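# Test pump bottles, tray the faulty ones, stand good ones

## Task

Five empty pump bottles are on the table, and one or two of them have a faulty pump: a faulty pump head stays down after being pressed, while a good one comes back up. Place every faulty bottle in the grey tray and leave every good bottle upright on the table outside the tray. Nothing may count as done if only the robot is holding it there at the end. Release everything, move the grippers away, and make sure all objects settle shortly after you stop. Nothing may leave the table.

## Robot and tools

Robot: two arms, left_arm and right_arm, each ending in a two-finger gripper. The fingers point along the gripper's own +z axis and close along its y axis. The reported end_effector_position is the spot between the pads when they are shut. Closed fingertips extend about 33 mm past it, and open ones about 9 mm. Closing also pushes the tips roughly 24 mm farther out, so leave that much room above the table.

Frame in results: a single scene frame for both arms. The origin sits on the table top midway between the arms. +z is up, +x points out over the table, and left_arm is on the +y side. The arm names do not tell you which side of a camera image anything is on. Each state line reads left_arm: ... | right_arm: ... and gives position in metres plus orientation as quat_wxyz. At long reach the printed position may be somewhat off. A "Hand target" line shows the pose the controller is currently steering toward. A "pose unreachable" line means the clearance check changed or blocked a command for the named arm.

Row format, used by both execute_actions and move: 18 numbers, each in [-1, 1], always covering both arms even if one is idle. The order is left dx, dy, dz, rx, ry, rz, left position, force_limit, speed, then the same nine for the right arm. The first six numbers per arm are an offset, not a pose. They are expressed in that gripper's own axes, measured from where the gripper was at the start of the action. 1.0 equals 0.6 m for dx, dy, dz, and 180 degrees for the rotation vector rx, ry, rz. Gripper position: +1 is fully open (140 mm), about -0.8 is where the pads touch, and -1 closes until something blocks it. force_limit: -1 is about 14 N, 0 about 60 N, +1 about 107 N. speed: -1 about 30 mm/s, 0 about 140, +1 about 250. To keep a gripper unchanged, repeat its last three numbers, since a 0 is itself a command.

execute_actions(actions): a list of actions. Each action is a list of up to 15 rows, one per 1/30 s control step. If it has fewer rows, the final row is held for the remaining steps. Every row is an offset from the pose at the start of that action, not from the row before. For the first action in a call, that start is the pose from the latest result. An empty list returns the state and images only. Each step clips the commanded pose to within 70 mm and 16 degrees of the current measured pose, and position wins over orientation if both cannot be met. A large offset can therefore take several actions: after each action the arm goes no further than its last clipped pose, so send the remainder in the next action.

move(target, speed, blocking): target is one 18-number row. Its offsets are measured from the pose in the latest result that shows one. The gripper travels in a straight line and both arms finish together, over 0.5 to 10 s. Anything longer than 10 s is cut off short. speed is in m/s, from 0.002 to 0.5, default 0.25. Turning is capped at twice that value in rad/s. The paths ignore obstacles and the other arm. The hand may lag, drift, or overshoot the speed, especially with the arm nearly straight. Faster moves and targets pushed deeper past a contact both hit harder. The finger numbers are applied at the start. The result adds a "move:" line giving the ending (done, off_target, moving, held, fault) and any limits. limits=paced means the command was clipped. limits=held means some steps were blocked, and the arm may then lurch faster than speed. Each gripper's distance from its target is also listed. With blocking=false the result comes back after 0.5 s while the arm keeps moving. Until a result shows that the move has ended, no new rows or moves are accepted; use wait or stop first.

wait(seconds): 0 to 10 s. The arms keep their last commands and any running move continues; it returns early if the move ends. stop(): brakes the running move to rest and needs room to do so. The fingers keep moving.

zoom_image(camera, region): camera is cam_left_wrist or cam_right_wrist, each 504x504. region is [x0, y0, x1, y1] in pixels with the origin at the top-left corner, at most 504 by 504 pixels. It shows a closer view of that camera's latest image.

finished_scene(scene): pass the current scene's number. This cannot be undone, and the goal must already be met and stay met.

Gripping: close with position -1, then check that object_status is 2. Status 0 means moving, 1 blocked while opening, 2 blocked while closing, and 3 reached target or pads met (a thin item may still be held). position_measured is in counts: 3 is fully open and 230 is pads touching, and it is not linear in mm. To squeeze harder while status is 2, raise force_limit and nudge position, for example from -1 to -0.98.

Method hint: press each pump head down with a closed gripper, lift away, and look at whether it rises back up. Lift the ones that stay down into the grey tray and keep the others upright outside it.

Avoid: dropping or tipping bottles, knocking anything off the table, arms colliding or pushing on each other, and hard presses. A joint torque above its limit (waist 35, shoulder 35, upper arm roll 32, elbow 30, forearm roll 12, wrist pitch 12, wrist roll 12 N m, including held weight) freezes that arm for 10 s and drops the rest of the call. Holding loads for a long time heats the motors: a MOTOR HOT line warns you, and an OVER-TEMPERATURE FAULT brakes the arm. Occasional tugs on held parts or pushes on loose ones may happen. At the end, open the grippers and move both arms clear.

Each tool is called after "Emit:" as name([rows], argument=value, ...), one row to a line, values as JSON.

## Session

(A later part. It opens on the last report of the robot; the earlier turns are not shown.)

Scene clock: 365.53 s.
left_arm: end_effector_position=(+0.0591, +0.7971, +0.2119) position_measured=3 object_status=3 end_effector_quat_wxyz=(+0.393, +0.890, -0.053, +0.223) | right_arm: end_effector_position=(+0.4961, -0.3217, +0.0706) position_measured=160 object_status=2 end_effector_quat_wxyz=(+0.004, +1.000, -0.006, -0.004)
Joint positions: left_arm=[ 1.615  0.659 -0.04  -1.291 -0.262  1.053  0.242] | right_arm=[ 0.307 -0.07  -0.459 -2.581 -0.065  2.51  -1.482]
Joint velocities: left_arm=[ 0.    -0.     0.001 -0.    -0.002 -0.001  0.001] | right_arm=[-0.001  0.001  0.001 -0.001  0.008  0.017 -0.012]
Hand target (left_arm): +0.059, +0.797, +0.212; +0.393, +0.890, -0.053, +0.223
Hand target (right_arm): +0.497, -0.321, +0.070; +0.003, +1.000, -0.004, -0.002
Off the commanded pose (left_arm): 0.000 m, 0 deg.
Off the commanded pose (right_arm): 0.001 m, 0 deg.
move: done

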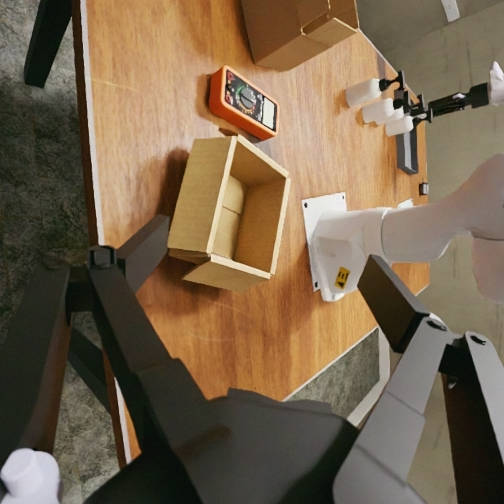

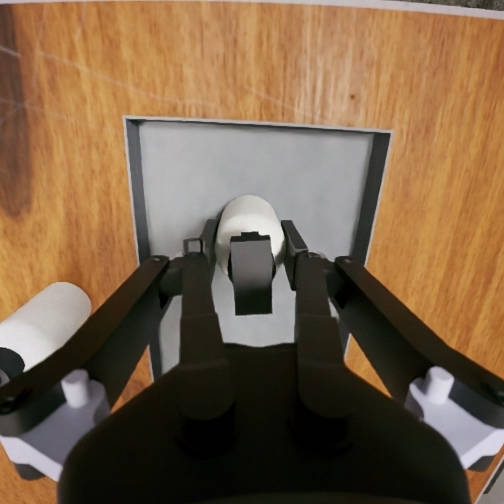

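Emit:
execute_actions([
  [[0,0,0,0,0,0,1,0,0, 0,0,0.002,0,0,0,0.05,0,0]],
])

Emit:
move(target=[0,0,0,0,0,0,1,0,0, 0,0,-0.215,0.002,0.002,-0.003,0.05,0,0], speed=0.22)

Emit:
move(target=[0,0,0,0,0,0,1,0,0, -0.143,-0.657,0,0,0,0,0.05,0,0], speed=0.35)

Emit:
zoom_image(camera="cam_right_wrist", region=[100, 150, 400, 330])

Scene clock: 371.30 s.
left_arm: end_effector_position=(+0.0591, +0.7971, +0.2119) position_measured=3 object_status=3 end_effector_quat_wxyz=(+0.393, +0.890, -0.053, +0.223) | right_arm: end_effector_position=(+0.4966, -0.3217, +0.0702) position_measured=123 object_status=3 end_effector_quat_wxyz=(+0.004, +1.000, -0.005, -0.003)
Joint positions: left_arm=[ 1.615  0.659 -0.04  -1.291 -0.262  1.053  0.242] | right_arm=[ 0.307 -0.068 -0.459 -2.581 -0.064  2.513 -1.486]
Joint velocities: left_arm=[-0.001 -0.    -0.001 -0.001 -0.001 -0.     0.001] | right_arm=[-0.001  0.001  0.     0.     0.001  0.     0.001]
Hand target (left_arm): +0.059, +0.797, +0.212; +0.393, +0.890, -0.053, +0.223
Hand target (right_arm): +0.496, -0.322, +0.069; +0.004, +1.000, -0.006, -0.004
Off the commanded pose (left_arm): 0.000 m, 0 deg.
Off the commanded pose (right_arm): 0.001 m, 0 deg.

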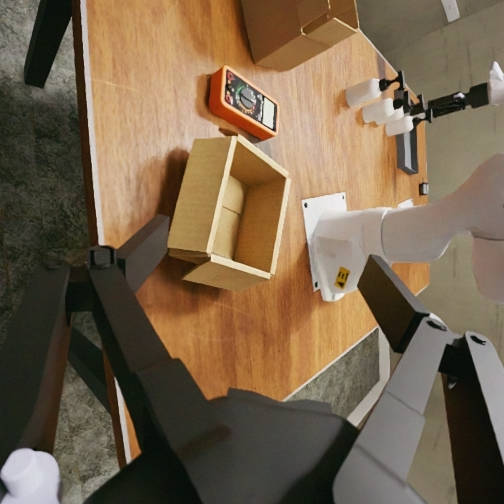

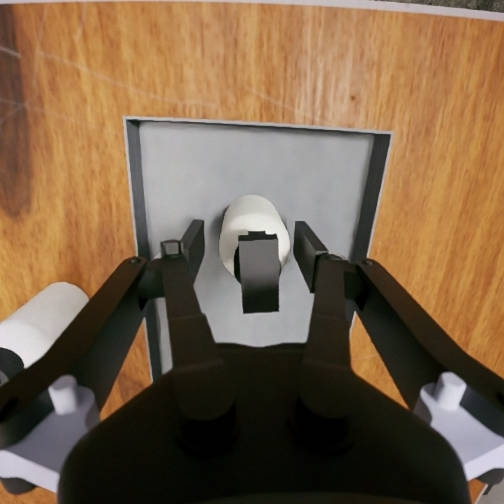

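Scene clock: 372.63 s.
left_arm: end_effector_position=(+0.0591, +0.7971, +0.2119) position_measured=3 object_status=3 end_effector_quat_wxyz=(+0.393, +0.890, -0.053, +0.223) | right_arm: end_effector_position=(+0.4981, -0.3193, +0.1984) position_measured=123 object_status=3 end_effector_quat_wxyz=(-0.002, +1.000, +0.002, +0.001)
Joint positions: left_arm=[ 1.615  0.659 -0.04  -1.291 -0.262  1.053  0.242] | right_arm=[ 0.278 -0.324 -0.407 -2.449 -0.147  2.147 -1.431]
Joint velocities: left_arm=[-0.001  0.001 -0.001 -0.001  0.001 -0.    -0.   ] | right_arm=[ 0.001 -0.    -0.001  0.    -0.    -0.011  0.005]
Hand target (left_arm): +0.059, +0.797, +0.212; +0.393, +0.890, -0.053, +0.223
Hand target (right_arm): +0.497, -0.320, +0.199; +0.000, +1.000, +0.000, -0.000
Off the commanded pose (left_arm): 0.000 m, 0 deg.
Off the commanded pose (right_arm): 0.002 m, 0 deg.
move: done

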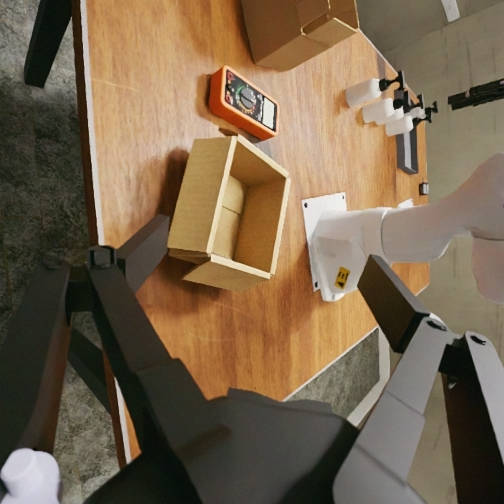

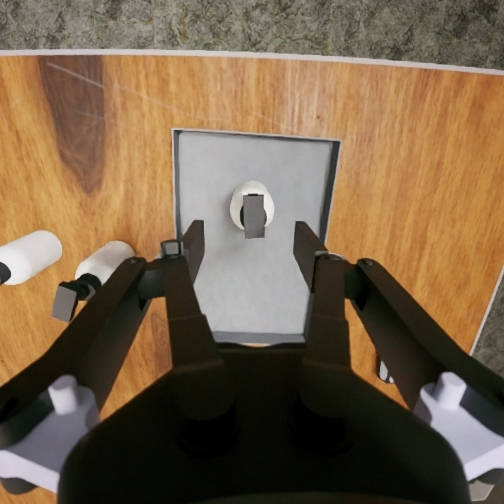

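Scene clock: 374.83 s.
left_arm: end_effector_position=(+0.0591, +0.7971, +0.2119) position_measured=3 object_status=3 end_effector_quat_wxyz=(+0.393, +0.890, -0.053, +0.223) | right_arm: end_effector_position=(+0.4133, +0.0748, +0.1987) position_measured=123 object_status=3 end_effector_quat_wxyz=(-0.003, +1.000, +0.007, +0.000)
Joint positions: left_arm=[ 1.615  0.659 -0.04  -1.291 -0.262  1.053  0.242] | right_arm=[ 0.562 -0.004  0.114 -2.13   0.005  2.132 -0.737]
Joint velocities: left_arm=[ 0.001  0.001  0.001  0.001 -0.     0.    -0.   ] | right_arm=[ 0.001  0.001  0.     0.001 -0.003 -0.002  0.033]
Hand target (left_arm): +0.059, +0.797, +0.212; +0.393, +0.890, -0.053, +0.223
Hand target (right_arm): +0.413, +0.075, +0.199; -0.001, +1.000, +0.002, +0.000
Off the commanded pose (left_arm): 0.000 m, 0 deg.
Off the commanded pose (right_arm): 0.003 m, 1 deg.
move: done

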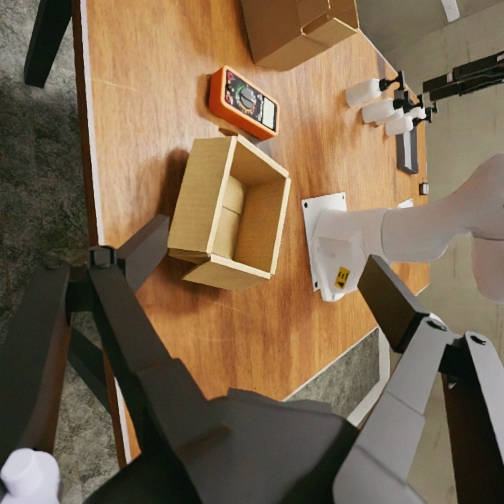

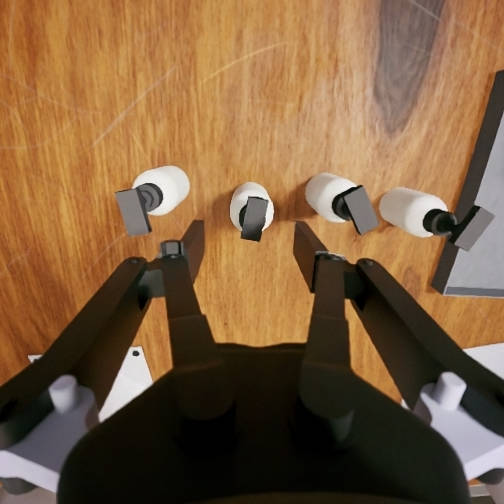

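Region (100, 150, 400, 330) of cam_right_wrist's 504x504 image, scaled by 1.680, with more detail than that image has; it fills the top 302 rows of this view, and the rest is white.

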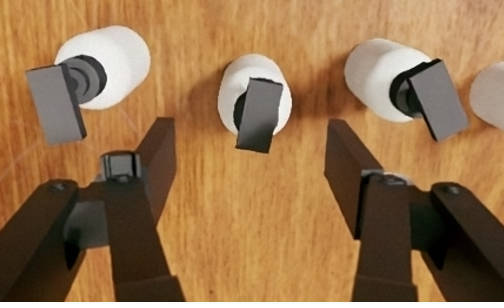

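Emit:
move(target=[0,0,0,0,0,0,1,0,0, -0.002,0.004,0.218,-0.0019,0,0.0045,0.05,0,0], speed=0.17)

Emit:
execute_actions([
  [[0,0,0,0,0,0,1,0,0, 0,0,0,0,0,0,-1,0,-0.3]],
])

Scene clock: 382.80 s.
left_arm: end_effector_position=(+0.0591, +0.7971, +0.2119) position_measured=3 object_status=3 end_effector_quat_wxyz=(+0.393, +0.890, -0.053, +0.223) | right_arm: end_effector_position=(+0.4112, +0.0723, +0.0681) position_measured=123 object_status=3 end_effector_quat_wxyz=(+0.001, +1.000, +0.001, -0.002)
Joint positions: left_arm=[ 1.615  0.659 -0.04  -1.291 -0.262  1.053  0.242] | right_arm=[ 0.564  0.191  0.113 -2.253 -0.031  2.439 -0.7  ]
Joint velocities: left_arm=[ 0.001  0.001  0.001 -0.     0.     0.    -0.001] | right_arm=[ 0.001 -0.001  0.001 -0.    -0.002  0.009  0.006]
Hand target (left_arm): +0.059, +0.797, +0.212; +0.393, +0.890, -0.053, +0.223
Hand target (right_arm): +0.413, +0.073, +0.068; -0.000, +1.000, -0.000, +0.001
Off the commanded pose (left_arm): 0.000 m, 0 deg.
Off the commanded pose (right_arm): 0.001 m, 0 deg.
move: done

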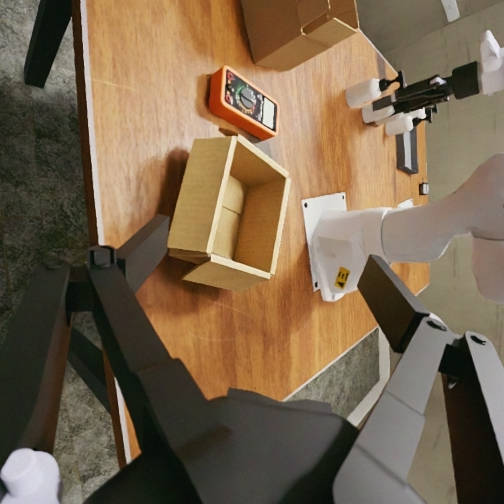

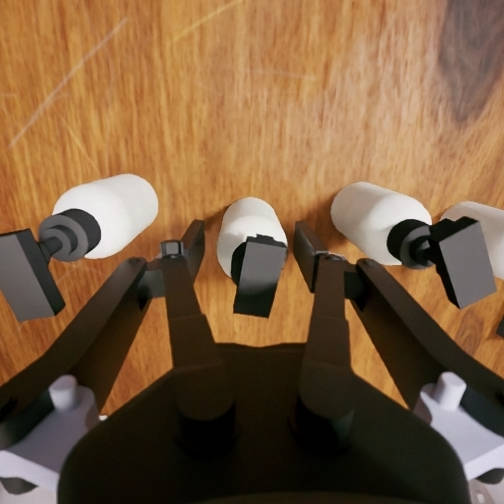

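Scene clock: 383.30 s.
left_arm: end_effector_position=(+0.0591, +0.7971, +0.2119) position_measured=3 object_status=3 end_effector_quat_wxyz=(+0.393, +0.890, -0.053, +0.223) | right_arm: end_effector_position=(+0.4114, +0.0725, +0.0685) position_measured=160 object_status=2 end_effector_quat_wxyz=(+0.000, +1.000, +0.001, -0.001)
Joint positions: left_arm=[ 1.615  0.659 -0.04  -1.291 -0.262  1.053  0.242] | right_arm=[ 0.564  0.19   0.113 -2.253 -0.031  2.439 -0.7  ]
Joint velocities: left_arm=[-0.    -0.001 -0.    -0.    -0.001  0.    -0.001] | right_arm=[ 0.     0.     0.001  0.    -0.     0.    -0.001]
Hand target (left_arm): +0.059, +0.797, +0.212; +0.393, +0.890, -0.053, +0.223
Hand target (right_arm): +0.411, +0.072, +0.068; +0.001, +1.000, +0.001, -0.002
Off the commanded pose (left_arm): 0.000 m, 0 deg.
Off the commanded pose (right_arm): 0.000 m, 0 deg.

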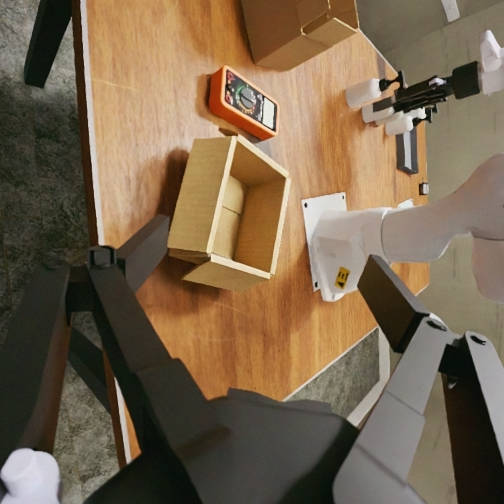

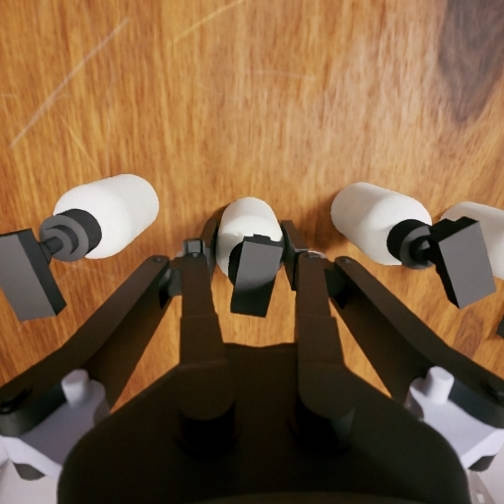

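Emit:
move(target=[0,0,0,0,0,0,1,0,0, 0,0,-0.29,0,0.0006,0,-1,0,-0.3], speed=0.25)

Emit:
move(target=[0,0,0,0,0,0,1,0,0, -0.012,0.648,0,0,-0.001,0,-1,0,-0.3], speed=0.35)

Scene clock: 390.63 s.
left_arm: end_effector_position=(+0.0591, +0.7971, +0.2119) position_measured=3 object_status=3 end_effector_quat_wxyz=(+0.393, +0.890, -0.053, +0.223) | right_arm: end_effector_position=(+0.4119, +0.0737, +0.2426) position_measured=160 object_status=2 end_effector_quat_wxyz=(-0.001, +1.000, +0.001, +0.002)
Joint positions: left_arm=[ 1.615  0.659 -0.04  -1.291 -0.262  1.053  0.242] | right_arm=[ 0.564 -0.045  0.114 -2.063  0.003  2.021 -0.722]
Joint velocities: left_arm=[-0.    -0.     0.001  0.002 -0.    -0.    -0.   ] | right_arm=[-0.001 -0.001 -0.002 -0.001 -0.    -0.011 -0.003]
Hand target (left_arm): +0.059, +0.797, +0.212; +0.393, +0.890, -0.053, +0.223
Hand target (right_arm): +0.411, +0.073, +0.242; -0.000, +1.000, +0.002, -0.001
Off the commanded pose (left_arm): 0.000 m, 0 deg.
Off the commanded pose (right_arm): 0.001 m, 0 deg.
move: done

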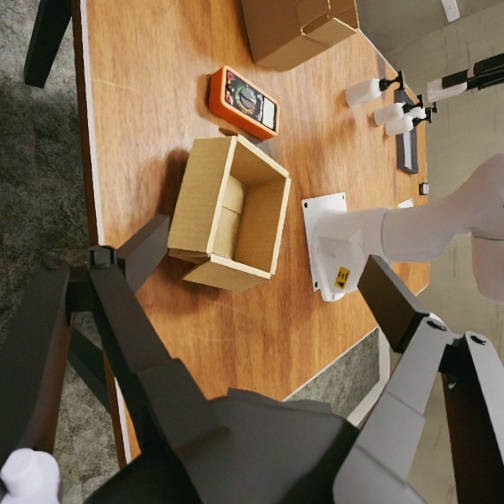

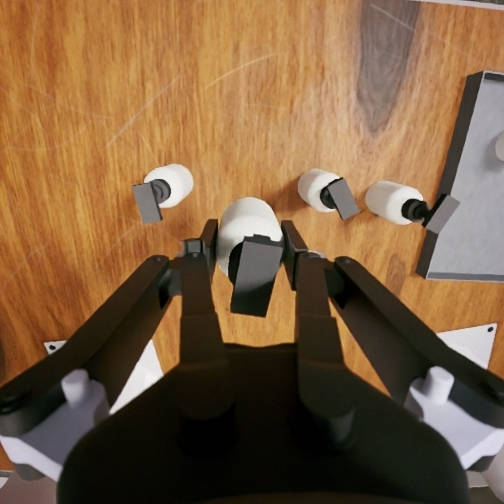

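Scene clock: 392.70 s.
left_arm: end_effector_position=(+0.0591, +0.7971, +0.2119) position_measured=3 object_status=3 end_effector_quat_wxyz=(+0.393, +0.890, -0.053, +0.223) | right_arm: end_effector_position=(+0.4046, -0.3132, +0.2431) position_measured=160 object_status=2 end_effector_quat_wxyz=(-0.003, +1.000, -0.005, +0.002)
Joint positions: left_arm=[ 1.615  0.659 -0.04  -1.291 -0.262  1.053  0.242] | right_arm=[ 0.355 -0.72  -0.417 -2.615 -0.284  1.931 -1.252]
Joint velocities: left_arm=[ 0.    -0.    -0.     0.001 -0.002 -0.     0.001] | right_arm=[ 0.    -0.     0.    -0.001 -0.003 -0.003 -0.024]
Hand target (left_arm): +0.059, +0.797, +0.212; +0.393, +0.890, -0.053, +0.223
Hand target (right_arm): +0.403, -0.314, +0.242; -0.002, +1.000, +0.001, +0.000
Off the commanded pose (left_arm): 0.000 m, 0 deg.
Off the commanded pose (right_arm): 0.002 m, 1 deg.
move: done

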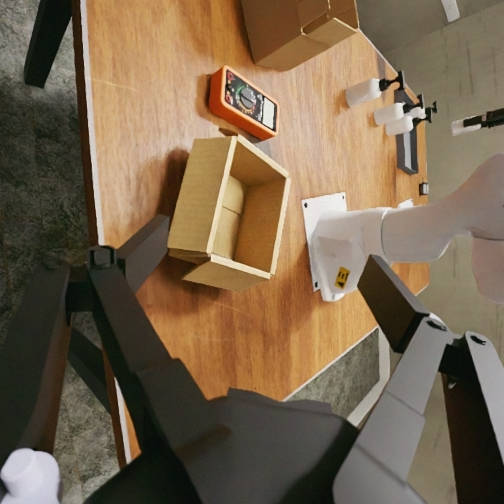

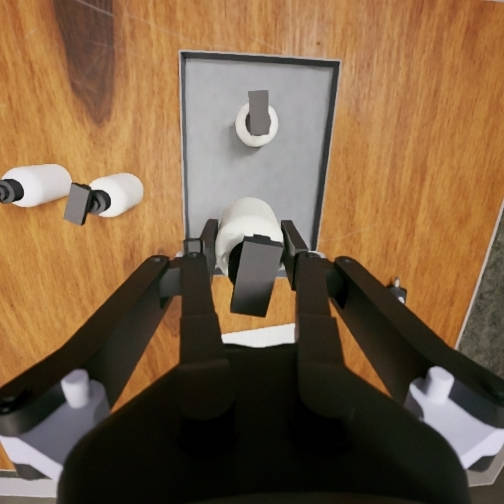

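Emit:
move(target=[0,0,0,0,0,0,1,0,0, 0,0.01,0.2685,-0.0019,-0.0013,-0.0032,-1,0,-0.3], speed=0.22)

Emit:
move(target=[0,0,0,0,0,0,1,0,0, 0,0,0.019,0.0013,0.0013,0,-1,0,-0.3], speed=0.025)

Scene clock: 396.83 s.
left_arm: end_effector_position=(+0.0591, +0.7971, +0.2119) position_measured=3 object_status=3 end_effector_quat_wxyz=(+0.393, +0.890, -0.053, +0.223) | right_arm: end_effector_position=(+0.4028, -0.3193, +0.0814) position_measured=160 object_status=2 end_effector_quat_wxyz=(+0.001, +1.000, -0.003, -0.003)
Joint positions: left_arm=[ 1.615  0.659 -0.04  -1.291 -0.262  1.053  0.242] | right_arm=[ 0.375 -0.426 -0.579 -2.854 -0.366  2.451 -1.263]
Joint velocities: left_arm=[-0.001  0.    -0.    -0.001  0.001 -0.    -0.   ] | right_arm=[ 0.002  0.003  0.001  0.001 -0.     0.014 -0.004]
Hand target (left_arm): +0.059, +0.797, +0.212; +0.393, +0.890, -0.053, +0.223
Hand target (right_arm): +0.406, -0.319, +0.082; +0.000, +1.000, -0.001, +0.000
Off the commanded pose (left_arm): 0.000 m, 0 deg.
Off the commanded pose (right_arm): 0.003 m, 1 deg.
move: done

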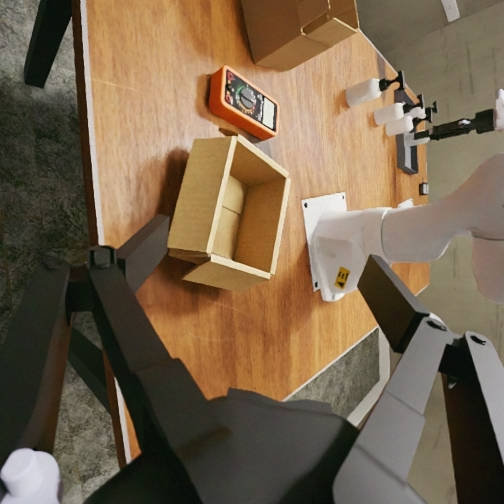

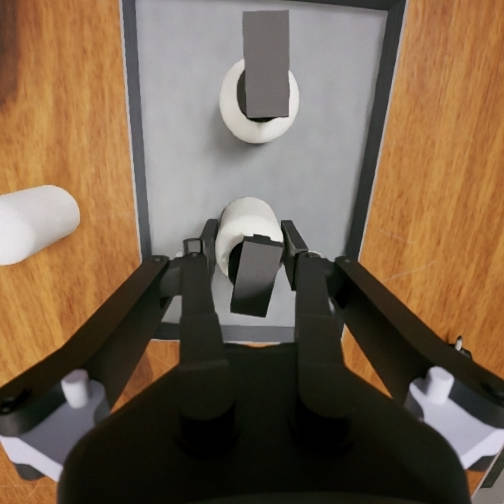

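Scene clock: 397.57 s.
left_arm: end_effector_position=(+0.0591, +0.7971, +0.2119) position_measured=3 object_status=3 end_effector_quat_wxyz=(+0.393, +0.890, -0.053, +0.223) | right_arm: end_effector_position=(+0.4021, -0.3202, +0.0707) position_measured=160 object_status=2 end_effector_quat_wxyz=(+0.000, +1.000, -0.005, -0.002)
Joint positions: left_arm=[ 1.615  0.659 -0.04  -1.291 -0.262  1.053  0.242] | right_arm=[ 0.38  -0.395 -0.594 -2.865 -0.366  2.494 -1.265]
Joint velocities: left_arm=[ 0.001  0.    -0.     0.     0.001 -0.     0.001] | right_arm=[ 0.005  0.001 -0.007 -0.001 -0.002  0.024 -0.002]
Hand target (left_arm): +0.059, +0.797, +0.212; +0.393, +0.890, -0.053, +0.223
Hand target (right_arm): +0.403, -0.319, +0.070; -0.001, +1.000, -0.003, -0.001
Off the commanded pose (left_arm): 0.000 m, 0 deg.
Off the commanded pose (right_arm): 0.001 m, 0 deg.
move: done

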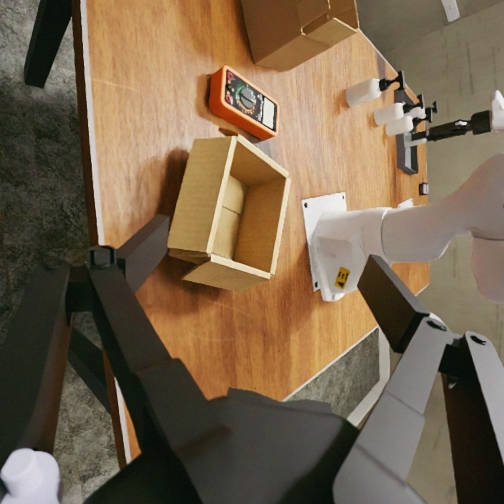

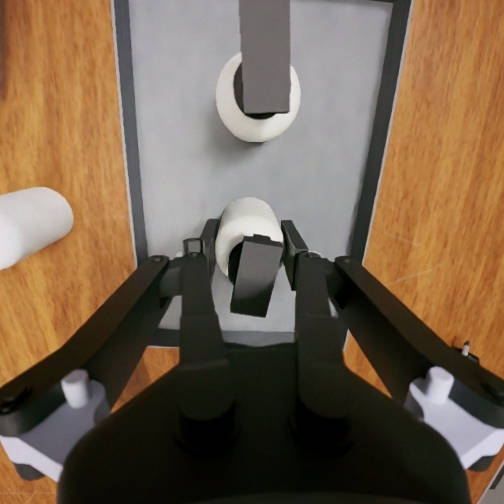

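Emit:
execute_actions([
  [[0,0,0,0,0,0,1,0,0, 0,0,0.002,0,0,0,0.17,0,0]],
])

Emit:
move(target=[0,0,0,0,0,0,1,0,0, 0,0,-0.33,0,0.001,0,0.17,0,0], speed=0.25)

Emit:
zoom_image(camera="cam_left_wrist", region=[330, 50, 490, 190])

Scene clock: 399.77 s.
left_arm: end_effector_position=(+0.0591, +0.7971, +0.2119) position_measured=3 object_status=3 end_effector_quat_wxyz=(+0.393, +0.890, -0.053, +0.223) | right_arm: end_effector_position=(+0.4026, -0.3201, +0.0702) position_measured=108 object_status=3 end_effector_quat_wxyz=(+0.000, +1.000, -0.005, -0.002)
Joint positions: left_arm=[ 1.615  0.659 -0.04  -1.291 -0.262  1.053  0.242] | right_arm=[ 0.381 -0.393 -0.594 -2.865 -0.366  2.498 -1.265]
Joint velocities: left_arm=[ 0.001  0.    -0.    -0.    -0.001 -0.    -0.   ] | right_arm=[-0.002 -0.001  0.002  0.001  0.    -0.    -0.   ]
Hand target (left_arm): +0.059, +0.797, +0.212; +0.393, +0.890, -0.053, +0.223
Hand target (right_arm): +0.402, -0.320, +0.070; +0.000, +1.000, -0.005, -0.002
Off the commanded pose (left_arm): 0.000 m, 0 deg.
Off the commanded pose (right_arm): 0.001 m, 0 deg.

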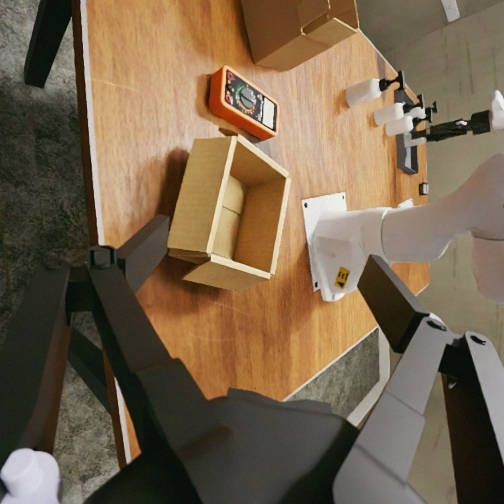

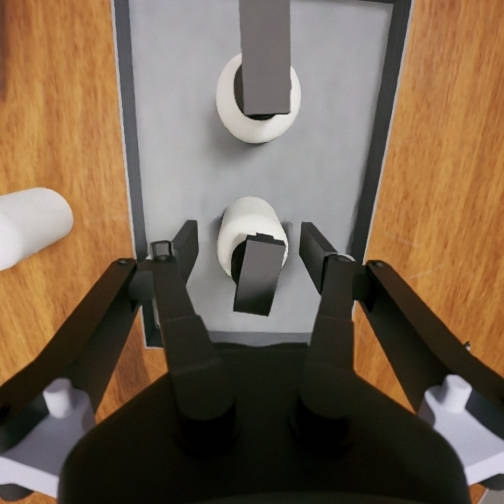

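Scene clock: 401.37 s.
left_arm: end_effector_position=(+0.0591, +0.7971, +0.2119) position_measured=3 object_status=3 end_effector_quat_wxyz=(+0.393, +0.890, -0.053, +0.223) | right_arm: end_effector_position=(+0.4041, -0.3199, +0.2670) position_measured=108 object_status=3 end_effector_quat_wxyz=(+0.001, +1.000, -0.006, +0.001)
Joint positions: left_arm=[ 1.615  0.659 -0.04  -1.291 -0.262  1.053  0.242] | right_arm=[ 0.348 -0.732 -0.402 -2.561 -0.278  1.861 -1.263]
Joint velocities: left_arm=[-0.001  0.     0.001  0.001  0.001 -0.    -0.001] | right_arm=[ 0.003  0.001 -0.001  0.    -0.002 -0.011 -0.   ]
Hand target (left_arm): +0.059, +0.797, +0.212; +0.393, +0.890, -0.053, +0.223
Hand target (right_arm): +0.403, -0.319, +0.268; -0.000, +1.000, -0.004, -0.000
Off the commanded pose (left_arm): 0.000 m, 0 deg.
Off the commanded pose (right_arm): 0.001 m, 0 deg.
move: done

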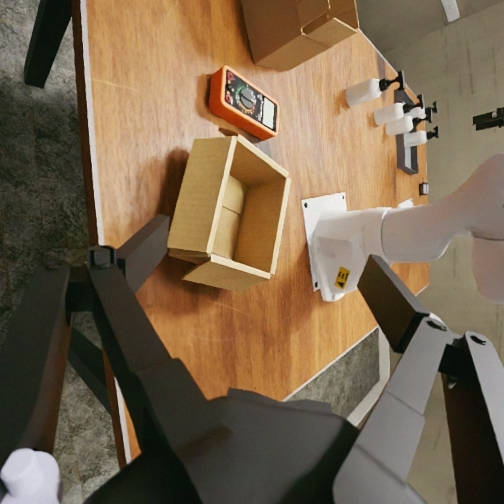

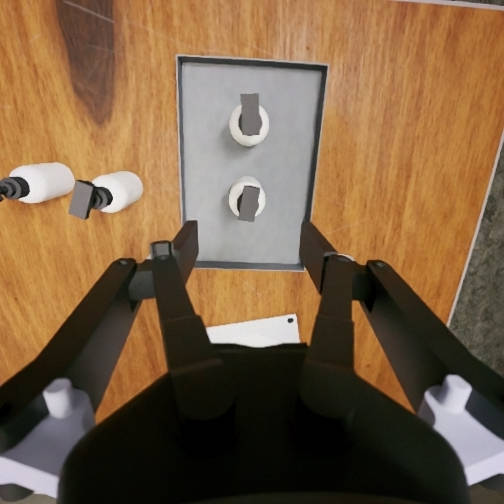

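Region (330, 50, 490, 190) of cam_left_wrist's 504x504 image, scaled by 3.150, with more detail than that image has; it fills the top 441 rows of this view, and the rest is white.

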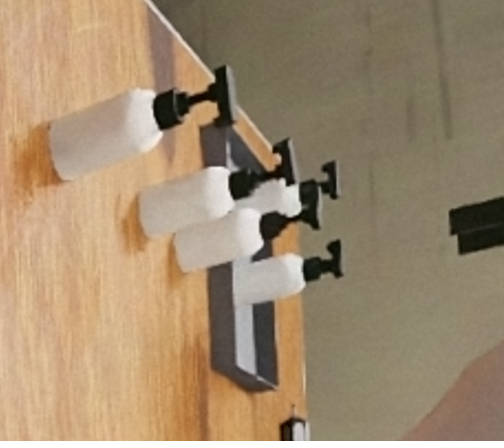

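Emit:
finished_scene(scene=1)

The scene is finished: the task was done.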